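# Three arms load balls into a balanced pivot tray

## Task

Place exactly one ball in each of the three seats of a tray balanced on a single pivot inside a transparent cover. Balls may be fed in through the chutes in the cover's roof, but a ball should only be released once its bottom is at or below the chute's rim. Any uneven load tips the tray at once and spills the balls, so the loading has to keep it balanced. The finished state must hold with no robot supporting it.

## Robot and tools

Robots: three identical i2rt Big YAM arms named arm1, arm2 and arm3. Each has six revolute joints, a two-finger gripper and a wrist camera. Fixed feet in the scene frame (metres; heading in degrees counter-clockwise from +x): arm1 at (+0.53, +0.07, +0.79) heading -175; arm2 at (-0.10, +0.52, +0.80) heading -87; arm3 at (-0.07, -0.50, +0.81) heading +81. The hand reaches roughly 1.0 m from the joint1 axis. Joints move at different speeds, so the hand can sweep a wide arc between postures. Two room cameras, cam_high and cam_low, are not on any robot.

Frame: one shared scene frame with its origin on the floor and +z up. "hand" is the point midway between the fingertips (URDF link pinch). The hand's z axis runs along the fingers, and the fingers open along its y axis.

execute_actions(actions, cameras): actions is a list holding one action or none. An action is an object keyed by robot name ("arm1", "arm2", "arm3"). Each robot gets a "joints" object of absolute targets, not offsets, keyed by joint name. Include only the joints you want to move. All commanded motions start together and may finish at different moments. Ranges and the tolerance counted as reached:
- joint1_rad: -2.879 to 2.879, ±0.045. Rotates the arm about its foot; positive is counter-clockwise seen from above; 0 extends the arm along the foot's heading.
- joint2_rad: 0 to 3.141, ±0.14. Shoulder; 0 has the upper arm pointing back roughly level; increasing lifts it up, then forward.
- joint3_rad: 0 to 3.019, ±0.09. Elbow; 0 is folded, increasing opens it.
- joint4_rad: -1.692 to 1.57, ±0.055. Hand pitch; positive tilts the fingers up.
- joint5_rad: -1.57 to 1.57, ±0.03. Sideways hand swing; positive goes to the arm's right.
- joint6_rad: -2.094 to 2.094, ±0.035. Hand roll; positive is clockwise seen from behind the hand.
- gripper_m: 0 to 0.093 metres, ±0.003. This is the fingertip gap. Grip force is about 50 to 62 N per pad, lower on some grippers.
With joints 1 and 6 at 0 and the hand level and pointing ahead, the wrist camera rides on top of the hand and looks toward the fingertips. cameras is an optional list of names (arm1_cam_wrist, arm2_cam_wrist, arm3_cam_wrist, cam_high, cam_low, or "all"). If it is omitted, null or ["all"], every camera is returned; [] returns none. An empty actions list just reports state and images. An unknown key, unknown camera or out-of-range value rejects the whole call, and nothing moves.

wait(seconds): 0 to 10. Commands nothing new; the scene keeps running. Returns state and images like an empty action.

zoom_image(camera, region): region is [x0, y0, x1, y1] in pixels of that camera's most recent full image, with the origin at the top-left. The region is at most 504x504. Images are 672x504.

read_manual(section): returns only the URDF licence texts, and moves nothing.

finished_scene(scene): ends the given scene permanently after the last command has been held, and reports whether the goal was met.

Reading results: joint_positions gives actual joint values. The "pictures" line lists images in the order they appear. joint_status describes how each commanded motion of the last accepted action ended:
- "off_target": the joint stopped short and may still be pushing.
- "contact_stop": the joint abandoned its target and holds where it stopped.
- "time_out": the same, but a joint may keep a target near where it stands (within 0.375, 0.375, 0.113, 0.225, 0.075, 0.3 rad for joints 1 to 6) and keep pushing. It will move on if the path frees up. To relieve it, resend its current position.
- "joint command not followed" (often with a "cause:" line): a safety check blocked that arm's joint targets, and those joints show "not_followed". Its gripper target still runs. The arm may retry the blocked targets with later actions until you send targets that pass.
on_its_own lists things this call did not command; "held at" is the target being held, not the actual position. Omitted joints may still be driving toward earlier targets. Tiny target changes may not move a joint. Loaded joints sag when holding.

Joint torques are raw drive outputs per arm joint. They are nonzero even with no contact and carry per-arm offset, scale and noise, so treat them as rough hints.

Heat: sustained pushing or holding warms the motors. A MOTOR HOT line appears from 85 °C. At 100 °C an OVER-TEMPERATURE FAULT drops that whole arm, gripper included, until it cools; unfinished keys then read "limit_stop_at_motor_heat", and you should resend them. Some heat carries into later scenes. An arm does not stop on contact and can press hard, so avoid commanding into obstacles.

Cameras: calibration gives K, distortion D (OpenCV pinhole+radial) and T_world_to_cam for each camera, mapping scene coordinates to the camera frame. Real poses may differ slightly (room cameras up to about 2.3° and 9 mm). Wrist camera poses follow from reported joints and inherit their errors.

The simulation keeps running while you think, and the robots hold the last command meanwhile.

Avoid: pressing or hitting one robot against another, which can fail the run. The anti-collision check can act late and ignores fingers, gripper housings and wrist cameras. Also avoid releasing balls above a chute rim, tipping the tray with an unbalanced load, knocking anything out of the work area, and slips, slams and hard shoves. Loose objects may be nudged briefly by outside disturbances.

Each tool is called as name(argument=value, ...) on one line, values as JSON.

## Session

execute_actions(actions=[], cameras=["cam_high","cam_low"])

Scene clock: 0.00 s.
Joint torques (N m, as the arm reports them, + toward a larger angle): no reading
Motor temperatures (°C, as the motors report them): arm1=[26 24 29 25 25 24] | arm2=[25 27 24 25 24 24] | arm3=[23 27 28 23 26 26]
arm1.joint_positions: joint1_rad=+0.382 joint2_rad=+0.610 joint3_rad=+1.445 joint4_rad=-1.580 joint5_rad=-0.225 joint6_rad=+0.743 gripper_m=+0.094
arm1.joint_status: not commanded
arm1.hand: x=+0.3751 y=-0.0523 z=+1.3082 quat_wxyz=(-0.312, -0.909, +0.079, +0.265) (m; scene frame)
arm2.joint_positions: joint1_rad=-0.190 joint2_rad=+0.565 joint3_rad=+1.471 joint4_rad=-1.400 joint5_rad=+0.264 joint6_rad=+0.810 gripper_m=+0.095
arm2.joint_status: not commanded
arm2.hand: x=-0.1727 y=+0.3443 z=+1.3830 quat_wxyz=(-0.414, -0.828, -0.197, +0.324) (m; scene frame)
arm3.joint_positions: joint1_rad=+0.687 joint2_rad=+0.631 joint3_rad=+1.677 joint4_rad=-1.306 joint5_rad=+0.037 joint6_rad=+0.221 gripper_m=+0.095
arm3.joint_status: not commanded
arm3.hand: x=-0.1640 y=-0.3360 z=+1.4847 quat_wxyz=(-0.262, +0.636, -0.476, -0.549) (m; scene frame)
pictures: cam_high, cam_low
Images, in order (width x height): cam_high 672x504, cam_low 672x504.

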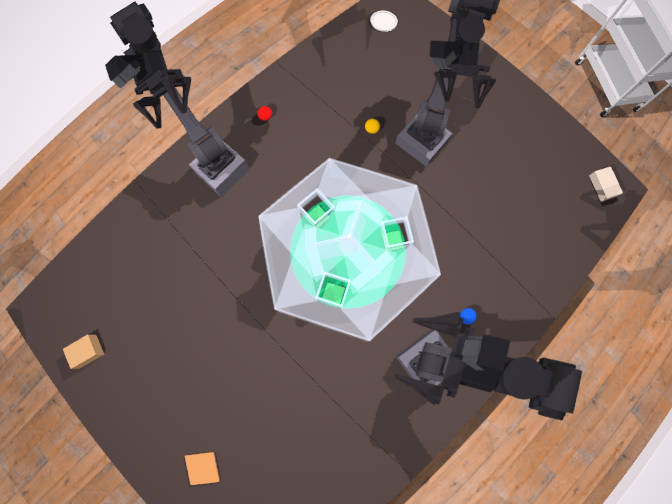

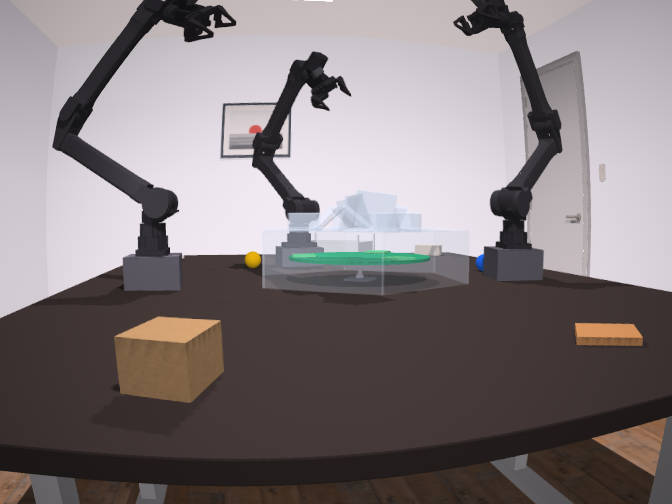

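execute_actions(actions=[{"arm1":{"joints":{"joint1_rad":-1.103,"joint5_rad":0,"joint6_rad":0,"joint3_rad":0.9,"joint4_rad":-1.09}},"arm2":{"joints":{"joint1_rad":1.756,"joint5_rad":0,"joint6_rad":0,"joint3_rad":0.9,"joint4_rad":-0.975}},"arm3":{"joints":{"joint1_rad":-1.388,"joint5_rad":0,"joint6_rad":0,"joint3_rad":0.9,"joint4_rad":-1.006}}}], cameras=[])

execute_actions(actions=[{"arm1":{"joints":{"joint2_rad":0.987,"joint3_rad":0.506}},"arm2":{"joints":{"joint2_rad":1.184,"joint3_rad":0.588}},"arm3":{"joints":{"joint2_rad":1.045,"joint3_rad":0.48}}}], cameras=["arm1_cam_wrist","arm2_cam_wrist","arm3_cam_wrist","cam_high"])

Scene clock: 14.33 s.
Joint torques (N m, as the arm reports them, + toward a larger angle): arm1=[ 0.29  1.09 10.16  2.62  0.18 -0.01] | arm2=[-0.26 -1.26 12.3   2.47  0.05 -0.17] | arm3=[-1.03 -1.15  9.9   2.31 -0.02 -0.23]
Motor temperatures (°C, as the motors report them): arm1=[26 24 31 25 25 24] | arm2=[25 27 26 25 24 24] | arm3=[23 27 30 23 26 26]
arm1.joint_positions: joint1_rad=-1.097 joint2_rad=+0.611 joint3_rad=+0.894 joint4_rad=-1.107 joint5_rad=-0.001 joint6_rad=+0.011 gripper_m=+0.094
arm1.joint_status: all done
arm1.hand: x=+0.3715 y=+0.3056 z=+1.1148 quat_wxyz=(+0.175, -0.815, +0.452, +0.317) (m; scene frame)
arm2.joint_positions: joint1_rad=+1.752 joint2_rad=+0.576 joint3_rad=+0.884 joint4_rad=-0.993 joint5_rad=+0.001 joint6_rad=+0.015 gripper_m=+0.095
arm2.joint_status: all done
arm2.hand: x=+0.1837 y=+0.5889 z=+1.1558 quat_wxyz=(-0.423, +0.103, -0.899, -0.049) (m; scene frame)
arm3.joint_positions: joint1_rad=-1.383 joint2_rad=+0.641 joint3_rad=+0.903 joint4_rad=-1.030 joint5_rad=+0.001 joint6_rad=+0.017 gripper_m=+0.095
arm3.joint_status: all done
arm3.hand: x=+0.2323 y=-0.4914 z=+1.1535 quat_wxyz=(-0.397, +0.004, -0.918, -0.009) (m; scene frame)
pictures: none
No camera images: the call's "cameras" was empty. Leave "cameras" out to get every camera's image.

Scene clock: 15.67 s.
Joint torques (N m, as the arm reports them, + toward a larger angle): arm1=[ 0.26 -2.18  8.98  0.64  0.18 -0.01] | arm2=[-0.29 -5.4  10.25  0.42  0.05 -0.16] | arm3=[-2.14 -3.28  8.21  0.28 -0.05 -0.16]
Motor temperatures (°C, as the motors report them): arm1=[26 24 31 25 25 24] | arm2=[25 27 26 25 24 24] | arm3=[23 27 30 23 26 26]
arm1.joint_positions: joint1_rad=-1.097 joint2_rad=+0.989 joint3_rad=+0.490 joint4_rad=-1.095 joint5_rad=-0.001 joint6_rad=+0.011 gripper_m=+0.094
arm1.joint_status: all done
arm1.hand: x=+0.4185 y=+0.2345 z=+0.8416 quat_wxyz=(-0.004, -0.873, +0.487, -0.013) (m; scene frame)
arm2.joint_positions: joint1_rad=+1.752 joint2_rad=+1.181 joint3_rad=+0.566 joint4_rad=-0.982 joint5_rad=+0.001 joint6_rad=+0.015 gripper_m=+0.095
arm2.joint_status: all done
arm2.hand: x=+0.1349 y=+0.5739 z=+0.8427 quat_wxyz=(+0.015, +0.112, -0.994, +0.007) (m; scene frame)
arm3.joint_positions: joint1_rad=-1.383 joint2_rad=+1.056 joint3_rad=+0.477 joint4_rad=-1.016 joint5_rad=+0.001 joint6_rad=+0.017 gripper_m=+0.095
arm3.joint_status: all done
arm3.hand: x=+0.1399 y=-0.4932 z=+0.8511 quat_wxyz=(+0.005, +0.005, -1.000, +0.000) (m; scene frame)
pictures: arm1_cam_wrist, arm2_cam_wrist, arm3_cam_wrist, cam_high
camera_calibration (this result's frames):
arm1_cam_wrist: T_world_to_cam=[[0.854635, 0.519205, -0.00505457, -0.472741], [0.413516, -0.674713, 0.611365, -0.522007], [0.314014, -0.524584, -0.791332, 0.778625], [0, 0, 0, 1]] pos_world=[0.37538, 0.301699, 0.932899]
arm2_cam_wrist: T_world_to_cam=[[0.225932, -0.974058, -0.0128351, 0.544611], [-0.769351, -0.186502, 0.610996, -0.297819], [-0.59754, -0.128169, -0.79153, 0.940714], [0, 0, 0, 1]] pos_world=[0.209942, 0.59551, 0.933559]
arm3_cam_wrist: T_world_to_cam=[[0.0203731, -0.999768, -0.00694366, -0.482881], [-0.803724, -0.0205082, 0.594649, -0.398704], [-0.594653, -0.00653407, -0.803956, 0.885521], [0, 0, 0, 1]] pos_world=[0.215968, -0.48516, 0.945655]
Images, in order (width x height): arm1_cam_wrist 672x504, arm2_cam_wrist 672x504, arm3_cam_wrist 672x504, cam_high 672x504.

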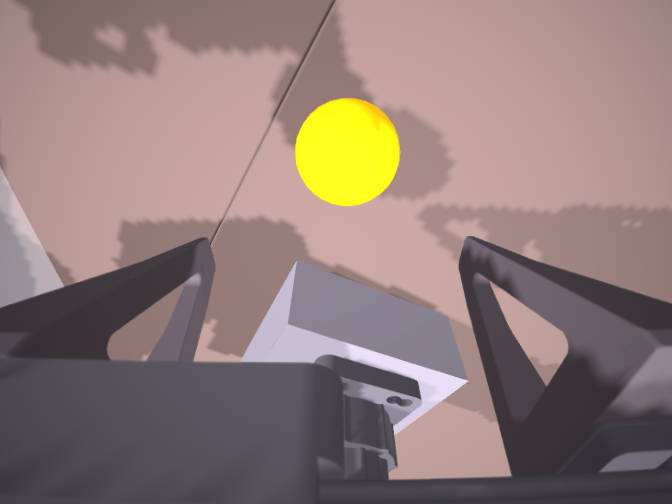

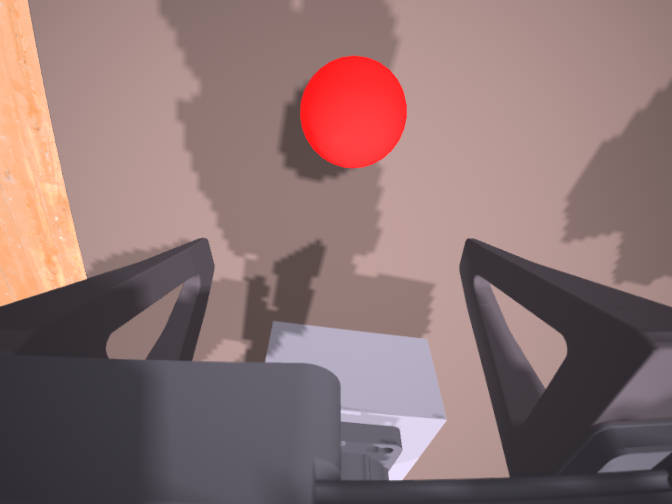

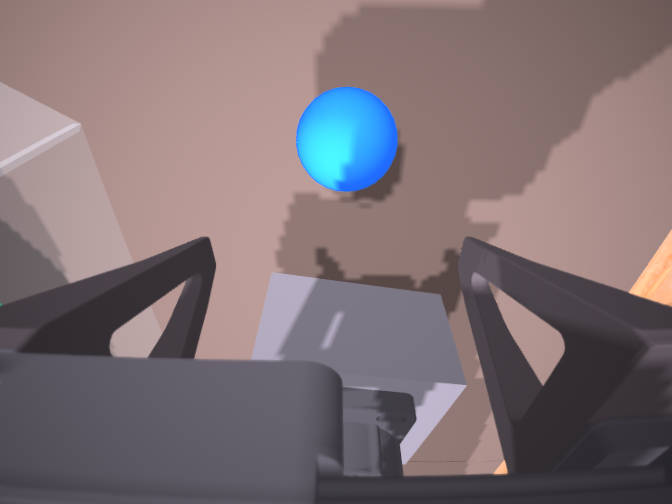

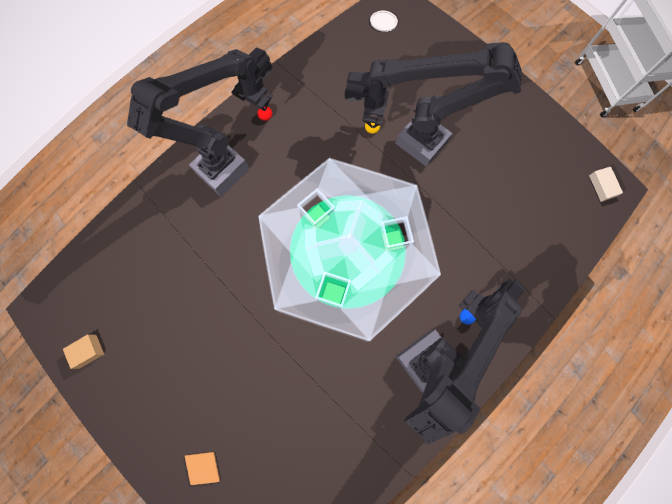

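execute_actions(actions=[{"arm1":{"joints":{"joint1_rad":-1.13,"joint2_rad":1.268,"joint3_rad":0.358,"joint4_rad":-0.636}},"arm2":{"joints":{"joint1_rad":1.715,"joint2_rad":1.503,"joint3_rad":0.52,"joint4_rad":-0.552}},"arm3":{"joints":{"joint1_rad":-1.416,"joint2_rad":1.412,"joint3_rad":0.348,"joint4_rad":-0.492}}}], cameras=["arm1_cam_wrist","arm2_cam_wrist","arm3_cam_wrist"])

Scene clock: 28.13 s.
Joint torques (N m, as the arm reports them, + toward a larger angle): arm1=[ 0.01 -2.84  6.28  1.04  0.18 -0.01] | arm2=[-1.04 -8.1   6.37  0.73  0.05 -0.16] | arm3=[-1.62 -4.77  4.57  0.48 -0.04 -0.13]
Motor temperatures (°C, as the motors report them): arm1=[26 24 31 25 25 24] | arm2=[25 27 26 25 24 24] | arm3=[23 27 30 23 26 26]
arm1.joint_positions: joint1_rad=-1.121 joint2_rad=+1.261 joint3_rad=+0.345 joint4_rad=-0.649 joint5_rad=-0.001 joint6_rad=+0.010 gripper_m=+0.094
arm1.joint_status: all done
arm1.hand: x=+0.4207 y=+0.2415 z=+0.7491 quat_wxyz=(+0.003, -0.868, +0.497, +0.000) (m; scene frame)
arm2.joint_positions: joint1_rad=+1.721 joint2_rad=+1.505 joint3_rad=+0.514 joint4_rad=-0.564 joint5_rad=+0.001 joint6_rad=+0.014 gripper_m=+0.095
arm2.joint_status: all done
arm2.hand: x=+0.1673 y=+0.5719 z=+0.7497 quat_wxyz=(-0.006, +0.096, -0.995, +0.005) (m; scene frame)
arm3.joint_positions: joint1_rad=-1.409 joint2_rad=+1.412 joint3_rad=+0.348 joint4_rad=-0.509 joint5_rad=+0.001 joint6_rad=+0.016 gripper_m=+0.095
arm3.joint_status: all done
arm3.hand: x=+0.1469 y=-0.4983 z=+0.7477 quat_wxyz=(-0.006, -0.008, -1.000, -0.001) (m; scene frame)
pictures: arm1_cam_wrist, arm2_cam_wrist, arm3_cam_wrist
camera_calibration (this result's frames):
arm1_cam_wrist: T_world_to_cam=[[0.86669, 0.498817, -0.00550923, -0.478505], [0.406597, -0.699974, 0.587125, -0.434415], [0.289011, -0.511095, -0.809478, 0.729233], [0, 0, 0, 1]] pos_world=[0.38059, 0.307315, 0.842718]
arm2_cam_wrist: T_world_to_cam=[[0.196693, -0.980377, -0.0131145, 0.542858], [-0.799695, -0.168153, 0.576379, -0.195904], [-0.567274, -0.102882, -0.817077, 0.885837], [0, 0, 0, 1]] pos_world=[0.239073, 0.5904, 0.843832]
arm3_cam_wrist: T_world_to_cam=[[-0.00469198, -0.999961, -0.0074193, -0.484875], [-0.816473, -0.000452916, 0.577383, -0.306974], [-0.577364, 0.00876673, -0.81644, 0.820963], [0, 0, 0, 1]] pos_world=[0.221083, -0.492192, 0.843911]
Images, in order (width x height): arm1_cam_wrist 672x504, arm2_cam_wrist 672x504, arm3_cam_wrist 672x504.

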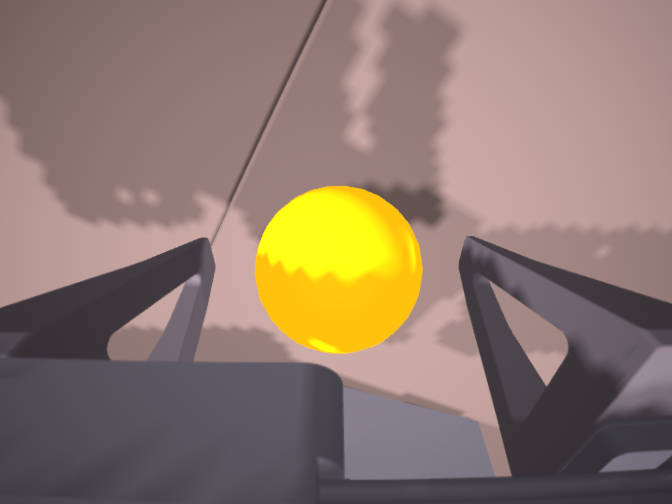

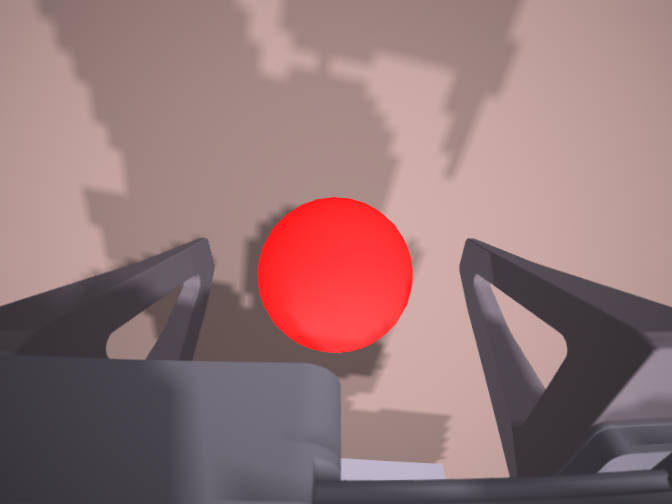

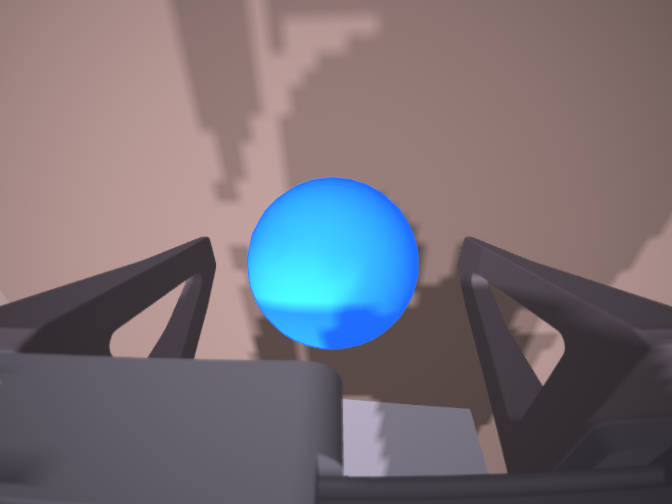

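execute_actions(actions=[{"arm2":{"joints":{"joint3_rad":0.50}}}], cameras=[])

execute_actions(actions=[{"arm1":{"joints":{"gripper_m":0.04}},"arm2":{"joints":{"gripper_m":0.04}},"arm3":{"joints":{"gripper_m":0.04}}}], cameras=["arm2_cam_wrist"])

execute_actions(actions=[{"arm1":{"joints":{"joint2_rad":0.976,"joint3_rad":1.0,"joint4_rad":-1.569}},"arm2":{"joints":{"joint2_rad":0.978,"joint3_rad":0.96,"joint4_rad":-1.517}},"arm3":{"joints":{"joint2_rad":1.357,"joint3_rad":1.26,"joint4_rad":-1.425}}}], cameras=[])

execute_actions(actions=[{"arm1":{"joints":{"joint1_rad":0.36,"joint2_rad":1.479,"joint3_rad":1.42,"joint4_rad":-1.48}},"arm2":{"joints":{"joint1_rad":0.22,"joint2_rad":1.435,"joint3_rad":1.33,"joint4_rad":-1.417}},"arm3":{"joints":{"joint1_rad":0.328}}}])

Scene clock: 61.60 s.
Joint torques (N m, as the arm reports them, + toward a larger angle): arm1=[ 0.04 -2.77  6.31  1.05  0.18 -0.01] | arm2=[-1.05 -7.98  5.95  0.69  0.05 -0.16] | arm3=[-1.95 -4.58  4.62  0.51 -0.06 -0.19]
Motor temperatures (°C, as the motors report them): arm1=[26 24 31 25 25 24] | arm2=[25 27 25 25 24 24] | arm3=[23 28 29 23 26 26]
arm1.joint_positions: joint1_rad=-1.121 joint2_rad=+1.261 joint3_rad=+0.345 joint4_rad=-0.649 joint5_rad=-0.001 joint6_rad=+0.010 gripper_m=+0.094
arm1.joint_status: not commanded
arm1.hand: x=+0.4207 y=+0.2415 z=+0.7491 quat_wxyz=(+0.003, -0.868, +0.497, +0.000) (m; scene frame)
arm2.joint_positions: joint1_rad=+1.721 joint2_rad=+1.505 joint3_rad=+0.497 joint4_rad=-0.562 joint5_rad=+0.001 joint6_rad=+0.014 gripper_m=+0.095
arm2.joint_status: all done
arm2.hand: x=+0.1586 y=+0.5700 z=+0.7464 quat_wxyz=(+0.001, +0.096, -0.995, +0.005) (m; scene frame)
arm3.joint_positions: joint1_rad=-1.409 joint2_rad=+1.412 joint3_rad=+0.348 joint4_rad=-0.509 joint5_rad=+0.001 joint6_rad=+0.016 gripper_m=+0.095
arm3.joint_status: not commanded
arm3.hand: x=+0.1469 y=-0.4983 z=+0.7477 quat_wxyz=(-0.006, -0.008, -1.000, -0.001) (m; scene frame)
pictures: none
No camera images: the call's "cameras" was empty. Leave "cameras" out to get every camera's image.

Scene clock: 62.20 s.
Joint torques (N m, as the arm reports them, + toward a larger angle): arm1=[ 0.14 -2.79  6.29  1.05  0.17  0.01] | arm2=[-1.05 -7.9   5.93  0.6   0.06 -0.15] | arm3=[-1.61 -4.34  4.81  0.51  0.03 -0.2 ]
Motor temperatures (°C, as the motors report them): arm1=[26 24 31 25 25 24] | arm2=[25 27 25 25 24 24] | arm3=[23 28 29 23 26 26]
arm1.joint_positions: joint1_rad=-1.121 joint2_rad=+1.261 joint3_rad=+0.345 joint4_rad=-0.648 joint5_rad=-0.001 joint6_rad=+0.010 gripper_m=+0.055
arm1.joint_status: gripper_m off_target (ended at +0.055, target +0.040)
arm1.hand: x=+0.4207 y=+0.2416 z=+0.7491 quat_wxyz=(+0.003, -0.868, +0.497, +0.000) (m; scene frame)
arm2.joint_positions: joint1_rad=+1.721 joint2_rad=+1.505 joint3_rad=+0.497 joint4_rad=-0.562 joint5_rad=+0.000 joint6_rad=+0.014 gripper_m=+0.056
arm2.joint_status: gripper_m off_target (ended at +0.056, target +0.040)
arm2.hand: x=+0.1586 y=+0.5701 z=+0.7464 quat_wxyz=(+0.001, +0.096, -0.995, +0.005) (m; scene frame)
arm3.joint_positions: joint1_rad=-1.409 joint2_rad=+1.412 joint3_rad=+0.348 joint4_rad=-0.509 joint5_rad=+0.000 joint6_rad=+0.016 gripper_m=+0.056
arm3.joint_status: gripper_m off_target (ended at +0.056, target +0.040)
arm3.hand: x=+0.1470 y=-0.4982 z=+0.7477 quat_wxyz=(-0.006, -0.008, -1.000, -0.001) (m; scene frame)
pictures: arm2_cam_wrist
camera_calibration (this result's frames):
arm2_cam_wrist: T_world_to_cam=[[0.196738, -0.980365, -0.0133644, 0.542938], [-0.791347, -0.166824, 0.588166, -0.212067], [-0.578847, -0.105139, -0.808629, 0.874793], [0, 0, 0, 1]] pos_world=[0.231736, 0.588874, 0.83937]
Images, in order (width x height): arm2_cam_wrist 672x504.

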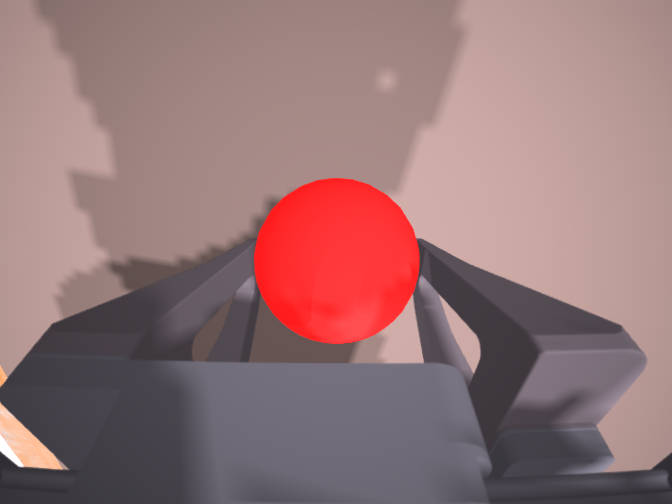

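Scene clock: 63.73 s.
Joint torques (N m, as the arm reports them, + toward a larger angle): arm1=[ 0.1  -3.37 13.26 -0.12  0.17  0.  ] | arm2=[-1.09 -4.59 12.27 -0.22  0.06 -0.16] | arm3=[-1.21 -9.5  14.74 -0.87 -0.03 -0.16]
Motor temperatures (°C, as the motors report them): arm1=[26 24 31 25 25 24] | arm2=[25 27 26 25 24 24] | arm3=[23 28 30 23 26 26]
arm1.joint_positions: joint1_rad=-1.121 joint2_rad=+0.976 joint3_rad=+0.944 joint4_rad=-1.558 joint5_rad=-0.001 joint6_rad=+0.010 gripper_m=+0.055
arm1.joint_status: all done
arm1.hand: x=+0.3994 y=+0.2739 z=+1.0098 quat_wxyz=(-0.003, -0.868, +0.497, -0.012) (m; scene frame)
arm2.joint_positions: joint1_rad=+1.721 joint2_rad=+0.978 joint3_rad=+0.935 joint4_rad=-1.509 joint5_rad=+0.000 joint6_rad=+0.014 gripper_m=+0.056
arm2.joint_status: all done
arm2.hand: x=+0.1433 y=+0.5697 z=+1.0227 quat_wxyz=(-0.008, +0.096, -0.995, +0.004) (m; scene frame)
arm3.joint_positions: joint1_rad=-1.409 joint2_rad=+1.371 joint3_rad=+1.197 joint4_rad=-1.411 joint5_rad=+0.000 joint6_rad=+0.016 gripper_m=+0.056
arm3.joint_status: all done
arm3.hand: x=+0.3156 y=-0.4987 z=+1.0181 quat_wxyz=(+0.000, -0.008, -1.000, -0.001) (m; scene frame)
pictures: none
No camera images: the call's "cameras" was empty. Leave "cameras" out to get every camera's image.

Scene clock: 67.77 s.
Joint torques (N m, as the arm reports them, + toward a larger angle): arm1=[  1.28 -12.58   9.11   0.34   0.1    0.  ] | arm2=[ -0.84 -11.04  10.94   0.06   0.08  -0.14] | arm3=[ -1.25 -10.02  14.74  -0.78   0.09  -0.12]
Motor temperatures (°C, as the motors report them): arm1=[26 24 32 25 25 24] | arm2=[25 27 26 25 24 24] | arm3=[23 28 31 23 26 26]
arm1.joint_positions: joint1_rad=-0.044 joint2_rad=+1.501 joint3_rad=+1.364 joint4_rad=-1.477 joint5_rad=+0.001 joint6_rad=+0.009 gripper_m=+0.055
arm1.joint_status: joint1_rad time_out (moved +1.077 of +1.481); the others done
arm1.on_its_own: joint1_rad is held at -0.035, not at your +0.360, since a time_out
arm1.hand: x=+0.0940 y=+0.0457 z=+0.9987 quat_wxyz=(+0.001, -1.000, -0.019, -0.025) (m; scene frame)
arm2.joint_positions: joint1_rad=+0.786 joint2_rad=+1.441 joint3_rad=+1.242 joint4_rad=-1.411 joint5_rad=+0.000 joint6_rad=+0.012 gripper_m=+0.056
arm2.joint_status: joint1_rad time_out (moved -0.934 of -1.501); the others done
arm2.on_its_own: joint1_rad is held at +0.784, not at your +0.220, since a time_out
arm2.hand: x=+0.1981 y=+0.2484 z=+0.9994 quat_wxyz=(+0.017, -0.361, -0.932, -0.002) (m; scene frame)
arm3.joint_positions: joint1_rad=-0.209 joint2_rad=+1.372 joint3_rad=+1.197 joint4_rad=-1.411 joint5_rad=-0.002 joint6_rad=+0.014 gripper_m=+0.056
arm3.joint_status: joint1_rad time_out (moved +1.200 of +1.737)
arm3.on_its_own: joint1_rad is held at -0.215, not at your +0.328, since a time_out
arm3.hand: x=+0.0694 y=-0.1385 z=+1.0152 quat_wxyz=(+0.000, +0.559, -0.829, +0.006) (m; scene frame)
pictures: arm1_cam_wrist, arm2_cam_wrist, arm3_cam_wrist, cam_high, cam_low
joint command not followed: on one or more control steps a check withheld the commanded joint targets of the arm1 arm, and it was not sent them on those steps.
cause: the commanded joint targets would bring a part of the robot too close to another arm (this arm's forearm (the part past joint 3) and the other arm's wrist (the part past joint 4)); next, command targets that bring no part of the robot closer to that arm.
joint command not followed: on one or more control steps a check withheld the commanded joint targets of the arm2 arm, and it was not sent them on those steps.
cause: the commanded joint targets would bring a part of the robot too close to another arm (this arm's wrist (the part past joint 4) and the other arm's forearm (the part past joint 3)); next, command targets that bring no part of the robot closer to that arm.
joint command not followed: on one or more control steps a check withheld the commanded joint targets of the arm3 arm, and it was not sent them on those steps.
cause: the commanded joint targets would bring a part of the robot too close to another arm (this arm's wrist (the part past joint 4) and the other arm's wrist (the part past joint 4)); next, command targets that bring no part of the robot closer to that arm.
camera_calibration (this result's frames):
arm1_cam_wrist: T_world_to_cam=[[-0.028968, 0.999532, -0.00982021, -0.030753], [0.776388, 0.0286866, 0.629602, -0.695666], [0.629589, 0.010614, -0.776856, 0.837253], [0, 0, 0, 1]] pos_world=[0.0120915, 0.0418084, 1.08812]
arm2_cam_wrist: T_world_to_cam=[[-0.670834, -0.741474, -0.0140558, 0.336433], [-0.591957, 0.523952, 0.612422, -0.618627], [-0.44673, 0.419154, -0.790406, 0.893827], [0, 0, 0, 1]] pos_world=[0.25879, 0.198936, 1.09008]
arm3_cam_wrist: T_world_to_cam=[[0.930861, -0.365352, 0.00409061, -0.112224], [-0.296675, -0.749253, 0.592119, -0.679293], [-0.213267, -0.552394, -0.80584, 0.877742], [0, 0, 0, 1]] pos_world=[0.0901295, -0.065104, 1.11]
Images, in order (width x height): arm1_cam_wrist 672x504, arm2_cam_wrist 672x504, arm3_cam_wrist 672x504, cam_high 672x504, cam_low 672x504.

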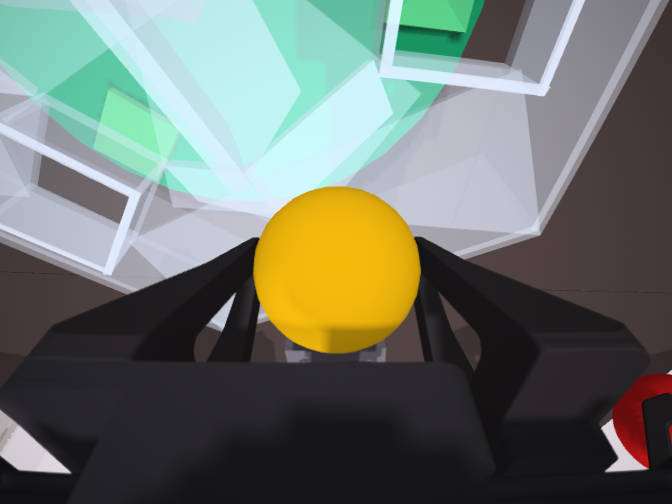

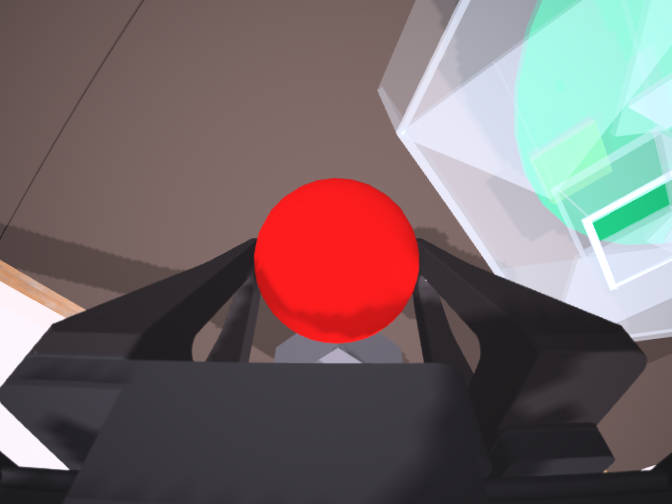

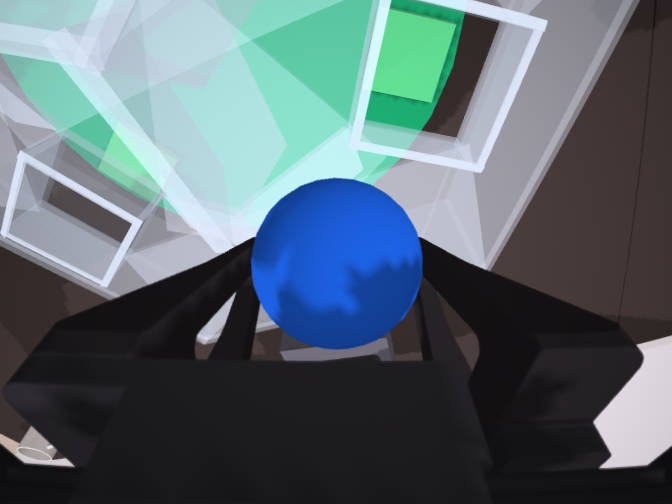

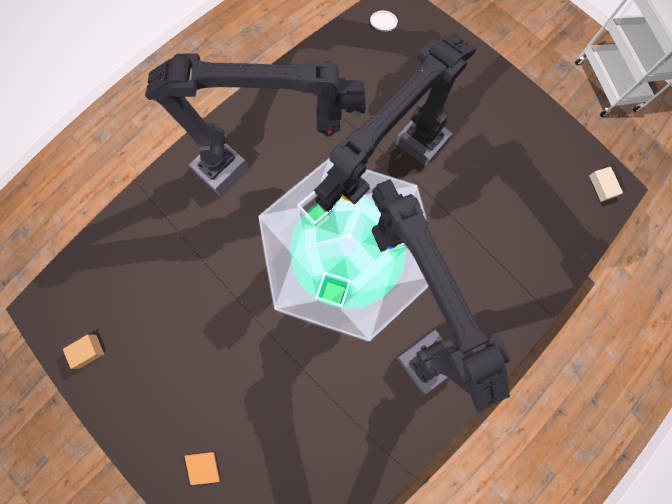

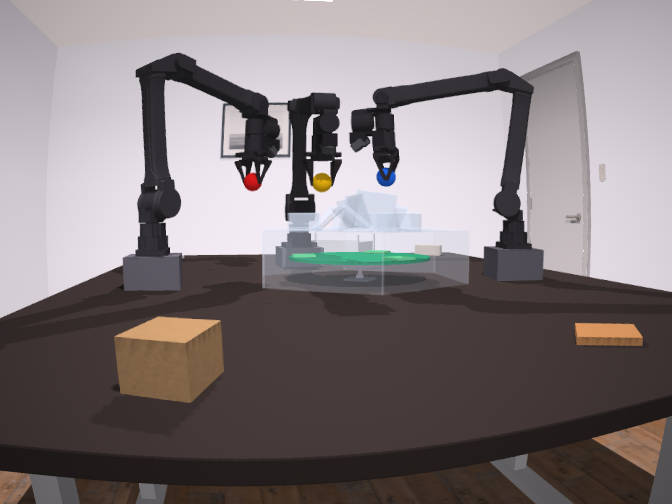

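I'll retract arm1, swing arm3 clear, then bring the others in.

execute_actions(actions=[{"arm1":{"joints":{"joint2_rad":0.976,"joint3_rad":1.0,"joint4_rad":-1.569}},"arm2":{"joints":{"joint1_rad":0.95,"joint3_rad":1.33}}}], cameras=[])

execute_actions(actions=[{"arm1":{"joints":{"joint1_rad":0.36}},"arm3":{"joints":{"joint1_rad":0.328}}}], cameras=[])

execute_actions(actions=[{"arm1":{"joints":{"joint2_rad":1.46,"joint3_rad":1.43,"joint4_rad":-1.48}},"arm2":{"joints":{"joint1_rad":0.22}}}])

Scene clock: 75.27 s.
Joint torques (N m, as the arm reports them, + toward a larger angle): arm1=[ 1.4  -2.76  9.39  0.21  0.11  0.  ] | arm2=[ -1.24 -11.27  15.49   0.09   0.09  -0.14] | arm3=[-2.04 -9.57 14.71 -0.95  0.11 -0.12]
Motor temperatures (°C, as the motors report them): arm1=[26 24 32 25 25 24] | arm2=[25 27 27 25 24 24] | arm3=[23 28 33 23 26 26]
arm1.joint_positions: joint1_rad=-0.044 joint2_rad=+0.971 joint3_rad=+0.995 joint4_rad=-1.563 joint5_rad=+0.001 joint6_rad=+0.009 gripper_m=+0.055
arm1.joint_status: all done
arm1.on_its_own: joint1_rad is held at -0.035, not at your +0.360, since a time_out
arm1.hand: x=+0.2705 y=+0.0540 z=+1.0296 quat_wxyz=(+0.000, -1.000, -0.019, +0.012) (m; scene frame)
arm2.joint_positions: joint1_rad=+0.958 joint2_rad=+1.441 joint3_rad=+1.266 joint4_rad=-1.411 joint5_rad=+0.000 joint6_rad=+0.012 gripper_m=+0.056
arm2.joint_status: all done
arm2.hand: x=+0.2462 y=+0.2999 z=+1.0073 quat_wxyz=(+0.007, -0.280, -0.960, +0.003) (m; scene frame)
arm3.joint_positions: joint1_rad=-0.209 joint2_rad=+1.372 joint3_rad=+1.197 joint4_rad=-1.411 joint5_rad=-0.002 joint6_rad=+0.014 gripper_m=+0.056
arm3.joint_status: not commanded
arm3.on_its_own: joint1_rad is held at -0.215, not at your +0.328, since a time_out
arm3.hand: x=+0.0694 y=-0.1385 z=+1.0152 quat_wxyz=(+0.000, +0.559, -0.829, +0.006) (m; scene frame)
pictures: none
No camera images: the call's "cameras" was empty. Leave "cameras" out to get every camera's image.

Scene clock: 76.47 s.
Joint torques (N m, as the arm reports them, + toward a larger angle): arm1=[ 1.03 -3.    9.41  0.21  0.11  0.  ] | arm2=[ -1.19 -11.22  15.47   0.1    0.09  -0.14] | arm3=[-1.43 -9.62 14.64 -0.95  0.04 -0.11]
Motor temperatures (°C, as the motors report them): arm1=[26 24 32 25 25 24] | arm2=[25 27 27 25 24 24] | arm3=[23 28 34 23 26 26]
arm1.joint_positions: joint1_rad=+0.356 joint2_rad=+0.971 joint3_rad=+0.995 joint4_rad=-1.563 joint5_rad=+0.001 joint6_rad=+0.009 gripper_m=+0.055
arm1.joint_status: all done
arm1.hand: x=+0.2950 y=-0.0438 z=+1.0298 quat_wxyz=(-0.004, -0.976, -0.217, +0.012) (m; scene frame)
arm2.joint_positions: joint1_rad=+0.958 joint2_rad=+1.441 joint3_rad=+1.266 joint4_rad=-1.411 joint5_rad=+0.000 joint6_rad=+0.012 gripper_m=+0.056
arm2.joint_status: not commanded
arm2.hand: x=+0.2462 y=+0.2999 z=+1.0073 quat_wxyz=(+0.007, -0.280, -0.960, +0.003) (m; scene frame)
arm3.joint_positions: joint1_rad=+0.332 joint2_rad=+1.372 joint3_rad=+1.197 joint4_rad=-1.411 joint5_rad=-0.001 joint6_rad=+0.014 gripper_m=+0.056
arm3.joint_status: all done
arm3.hand: x=-0.1357 y=-0.1179 z=+1.0124 quat_wxyz=(+0.000, +0.760, -0.650, +0.010) (m; scene frame)
pictures: none
No camera images: the call's "cameras" was empty. Leave "cameras" out to get every camera's image.

Scene clock: 77.80 s.
Joint torques (N m, as the arm reports them, + toward a larger angle): arm1=[  1.1  -12.06  13.3    0.6    0.1    0.  ] | arm2=[ -0.66 -11.36  15.49   0.11   0.06  -0.15] | arm3=[-1.42 -9.74 14.61 -0.94  0.04 -0.14]
Motor temperatures (°C, as the motors report them): arm1=[26 24 32 25 25 24] | arm2=[25 27 28 25 24 24] | arm3=[23 28 34 23 26 26]
arm1.joint_positions: joint1_rad=+0.356 joint2_rad=+1.461 joint3_rad=+1.372 joint4_rad=-1.484 joint5_rad=+0.001 joint6_rad=+0.009 gripper_m=+0.055
arm1.joint_status: all done
arm1.hand: x=+0.1381 y=-0.1191 z=+1.0185 quat_wxyz=(-0.001, -0.976, -0.217, -0.004) (m; scene frame)
arm2.joint_positions: joint1_rad=+0.215 joint2_rad=+1.444 joint3_rad=+1.266 joint4_rad=-1.411 joint5_rad=+0.000 joint6_rad=+0.012 gripper_m=+0.056
arm2.joint_status: all done
arm2.hand: x=+0.0065 y=+0.1203 z=+1.0088 quat_wxyz=(+0.005, -0.609, -0.793, +0.000) (m; scene frame)
arm3.joint_positions: joint1_rad=+0.332 joint2_rad=+1.372 joint3_rad=+1.197 joint4_rad=-1.411 joint5_rad=-0.001 joint6_rad=+0.014 gripper_m=+0.056
arm3.joint_status: not commanded
arm3.hand: x=-0.1357 y=-0.1179 z=+1.0124 quat_wxyz=(+0.000, +0.760, -0.650, +0.010) (m; scene frame)
pictures: arm1_cam_wrist, arm2_cam_wrist, arm3_cam_wrist, cam_high, cam_low
camera_calibration (this result's frames):
arm1_cam_wrist: T_world_to_cam=[[-0.416401, 0.909082, -0.013438, 0.181857], [0.726672, 0.341659, 0.596001, -0.659274], [0.546405, 0.23841, -0.802871, 0.891706], [0, 0, 0, 1]] pos_world=[0.0675685, -0.152668, 1.1113]
arm2_cam_wrist: T_world_to_cam=[[-0.964957, -0.261771, -0.0182808, 0.0615379], [-0.221382, 0.774708, 0.592299, -0.683027], [-0.140885, 0.57559, -0.805511, 0.863792], [0, 0, 0, 1]] pos_world=[0.0298666, 0.048065, 1.10148]
arm3_cam_wrist: T_world_to_cam=[[0.986075, 0.166142, 0.00723456, 0.153193], [0.128902, -0.79109, 0.597965, -0.676093], [0.10507, -0.588705, -0.80149, 0.877659], [0, 0, 0, 1]] pos_world=[-0.156126, -0.0436195, 1.10661]
Images, in order (width x height): arm1_cam_wrist 672x504, arm2_cam_wrist 672x504, arm3_cam_wrist 672x504, cam_high 672x504, cam_low 672x504.

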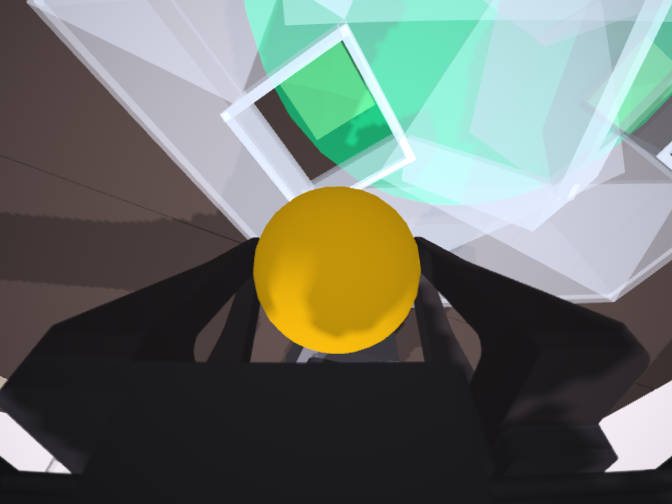

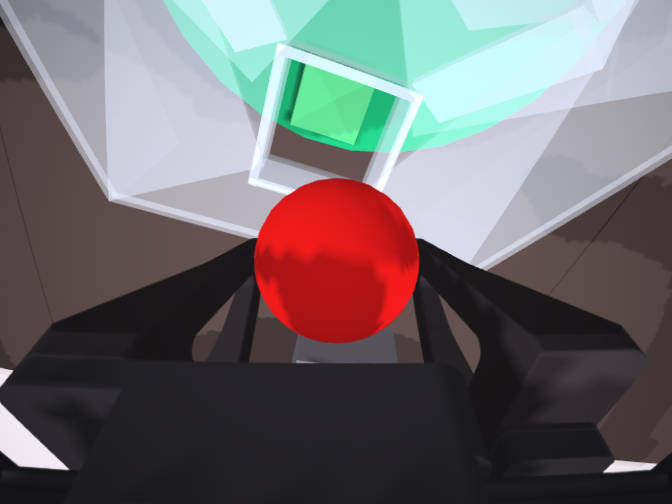

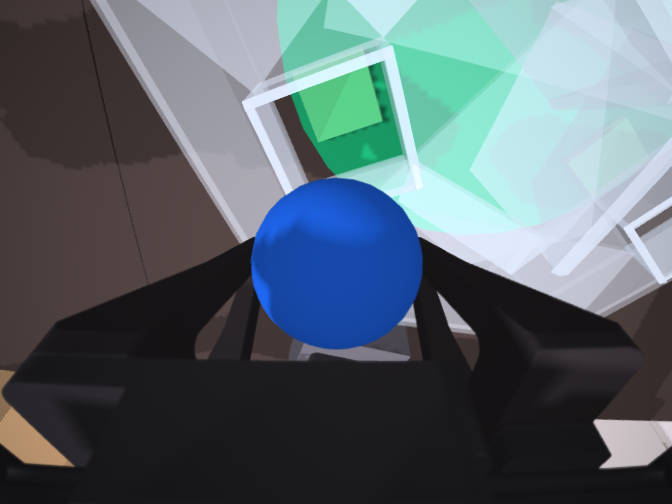

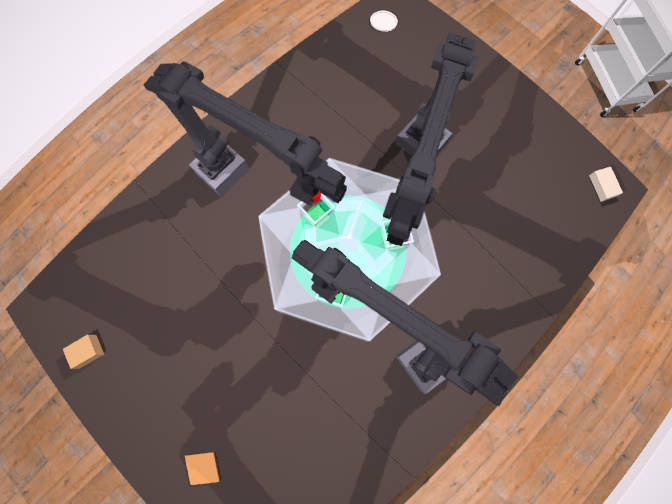

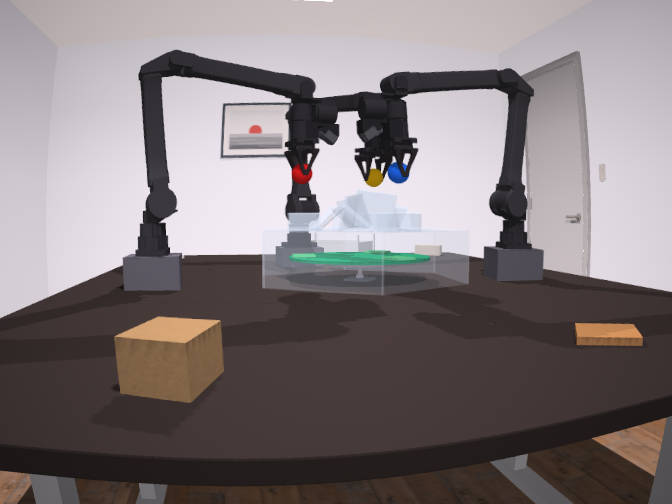

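execute_actions(actions=[{"arm1":{"joints":{"joint1_rad":0.385,"joint2_rad":1.524,"joint3_rad":1.232,"joint4_rad":-1.248}},"arm2":{"joints":{"joint1_rad":0.225,"joint2_rad":1.496,"joint3_rad":1.134,"joint4_rad":-1.166}},"arm3":{"joints":{"joint2_rad":1.408,"joint3_rad":1.032,"joint4_rad":-1.158}}}])

zoom_image(camera="cam_low", region=[250,130,470,290])

Scene clock: 90.97 s.
Joint torques (N m, as the arm reports them, + toward a larger angle): arm1=[  1.22 -12.73   9.84   0.88   0.11   0.  ] | arm2=[  0.09 -12.98  11.55   0.66   0.06  -0.14] | arm3=[-1.33 -9.74  9.01  0.81  0.07 -0.14]
Motor temperatures (°C, as the motors report them): arm1=[26 24 34 25 25 24] | arm2=[25 27 30 25 24 24] | arm3=[23 28 36 23 26 26]
arm1.joint_positions: joint1_rad=+0.379 joint2_rad=+1.527 joint3_rad=+1.212 joint4_rad=-1.259 joint5_rad=+0.001 joint6_rad=+0.009 gripper_m=+0.055
arm1.joint_status: all done
arm1.hand: x=+0.1362 y=-0.1314 z=+0.9318 quat_wxyz=(-0.001, -0.974, -0.228, -0.005) (m; scene frame)
arm2.joint_positions: joint1_rad=+0.216 joint2_rad=+1.513 joint3_rad=+1.108 joint4_rad=-1.177 joint5_rad=+0.000 joint6_rad=+0.012 gripper_m=+0.056
arm2.joint_status: all done
arm2.hand: x=+0.0074 y=+0.1164 z=+0.9237 quat_wxyz=(+0.002, -0.609, -0.793, +0.002) (m; scene frame)
arm3.joint_positions: joint1_rad=+0.332 joint2_rad=+1.424 joint3_rad=+1.026 joint4_rad=-1.174 joint5_rad=-0.001 joint6_rad=+0.014 gripper_m=+0.056
arm3.joint_status: all done
arm3.hand: x=-0.1343 y=-0.1187 z=+0.9303 quat_wxyz=(-0.004, +0.760, -0.650, +0.005) (m; scene frame)
pictures: arm1_cam_wrist, arm2_cam_wrist, arm3_cam_wrist, cam_high, cam_low
camera_calibration (this result's frames):
arm1_cam_wrist: T_world_to_cam=[[-0.437091, 0.899315, -0.0135758, 0.192775], [0.718263, 0.3581, 0.596542, -0.599187], [0.541341, 0.250992, -0.802467, 0.828007], [0, 0, 0, 1]] pos_world=[0.0663999, -0.16662, 1.02451]
arm2_cam_wrist: T_world_to_cam=[[-0.964817, -0.262285, -0.0183255, 0.0598478], [-0.22273, 0.778298, 0.587063, -0.624932], [-0.139715, 0.57049, -0.809334, 0.801739], [0, 0, 0, 1]] pos_world=[0.0305659, 0.044696, 1.01685]
arm3_cam_wrist: T_world_to_cam=[[0.986062, 0.166223, 0.00719296, 0.152668], [0.130225, -0.797981, 0.588446, -0.619575], [0.103553, -0.579307, -0.808505, 0.818656], [0, 0, 0, 1]] pos_world=[-0.154631, -0.0455322, 1.02538]
Images, in order (width x height): arm1_cam_wrist 672x504, arm2_cam_wrist 672x504, arm3_cam_wrist 672x504, cam_high 672x504, cam_low 672x504.

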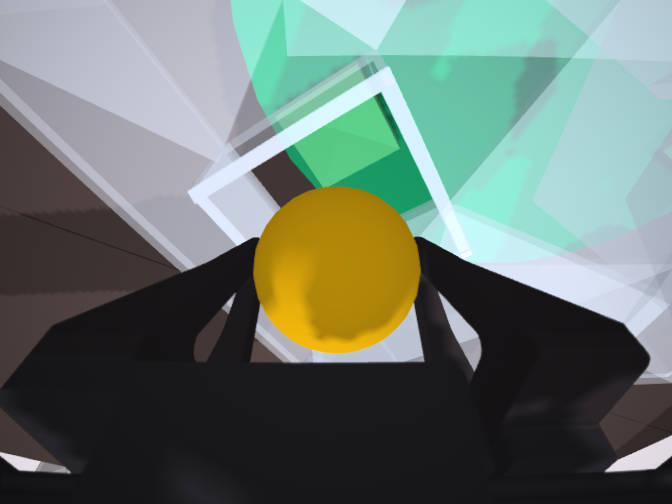

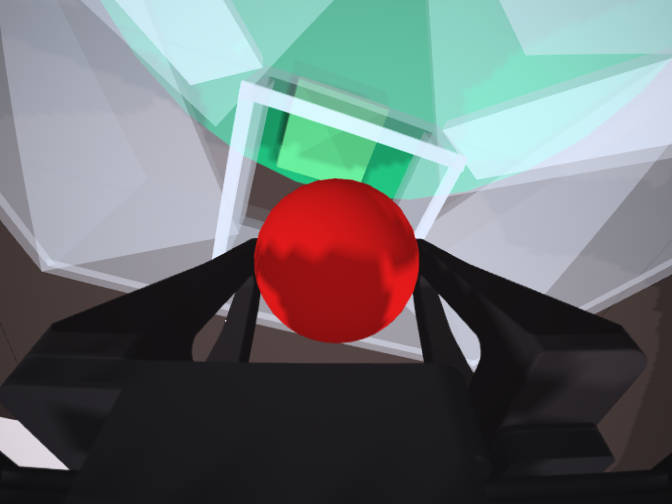

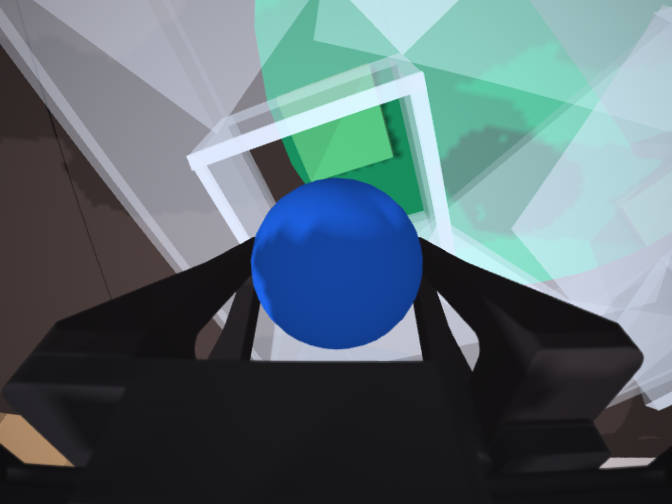

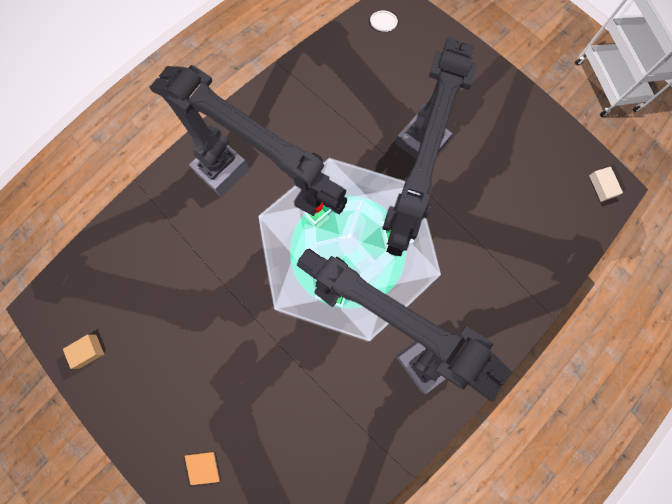

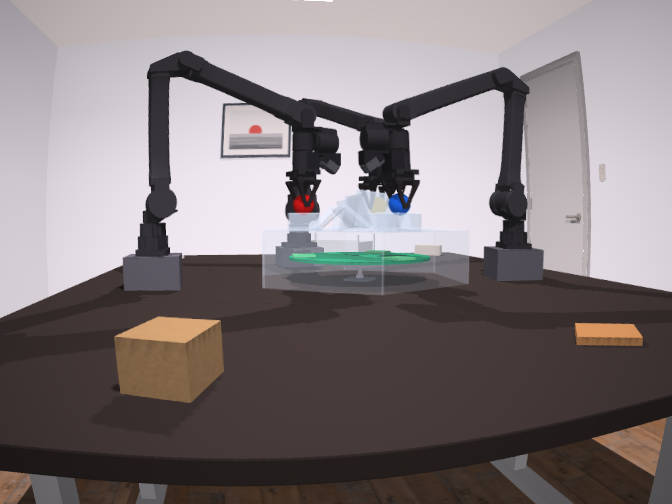

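Region (250, 130, 470, 290) of cam_low's 672x504 image, scaled by 2.291, with more detail than that image has; it fills the top 367 rows of this view, and the rest is white.

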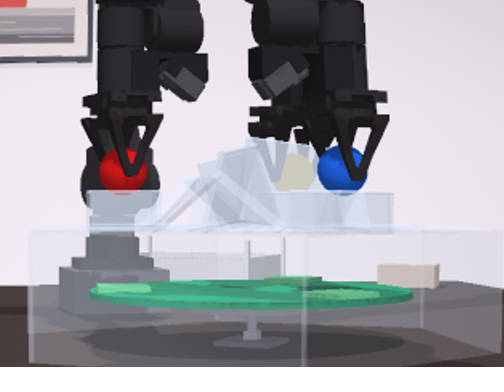

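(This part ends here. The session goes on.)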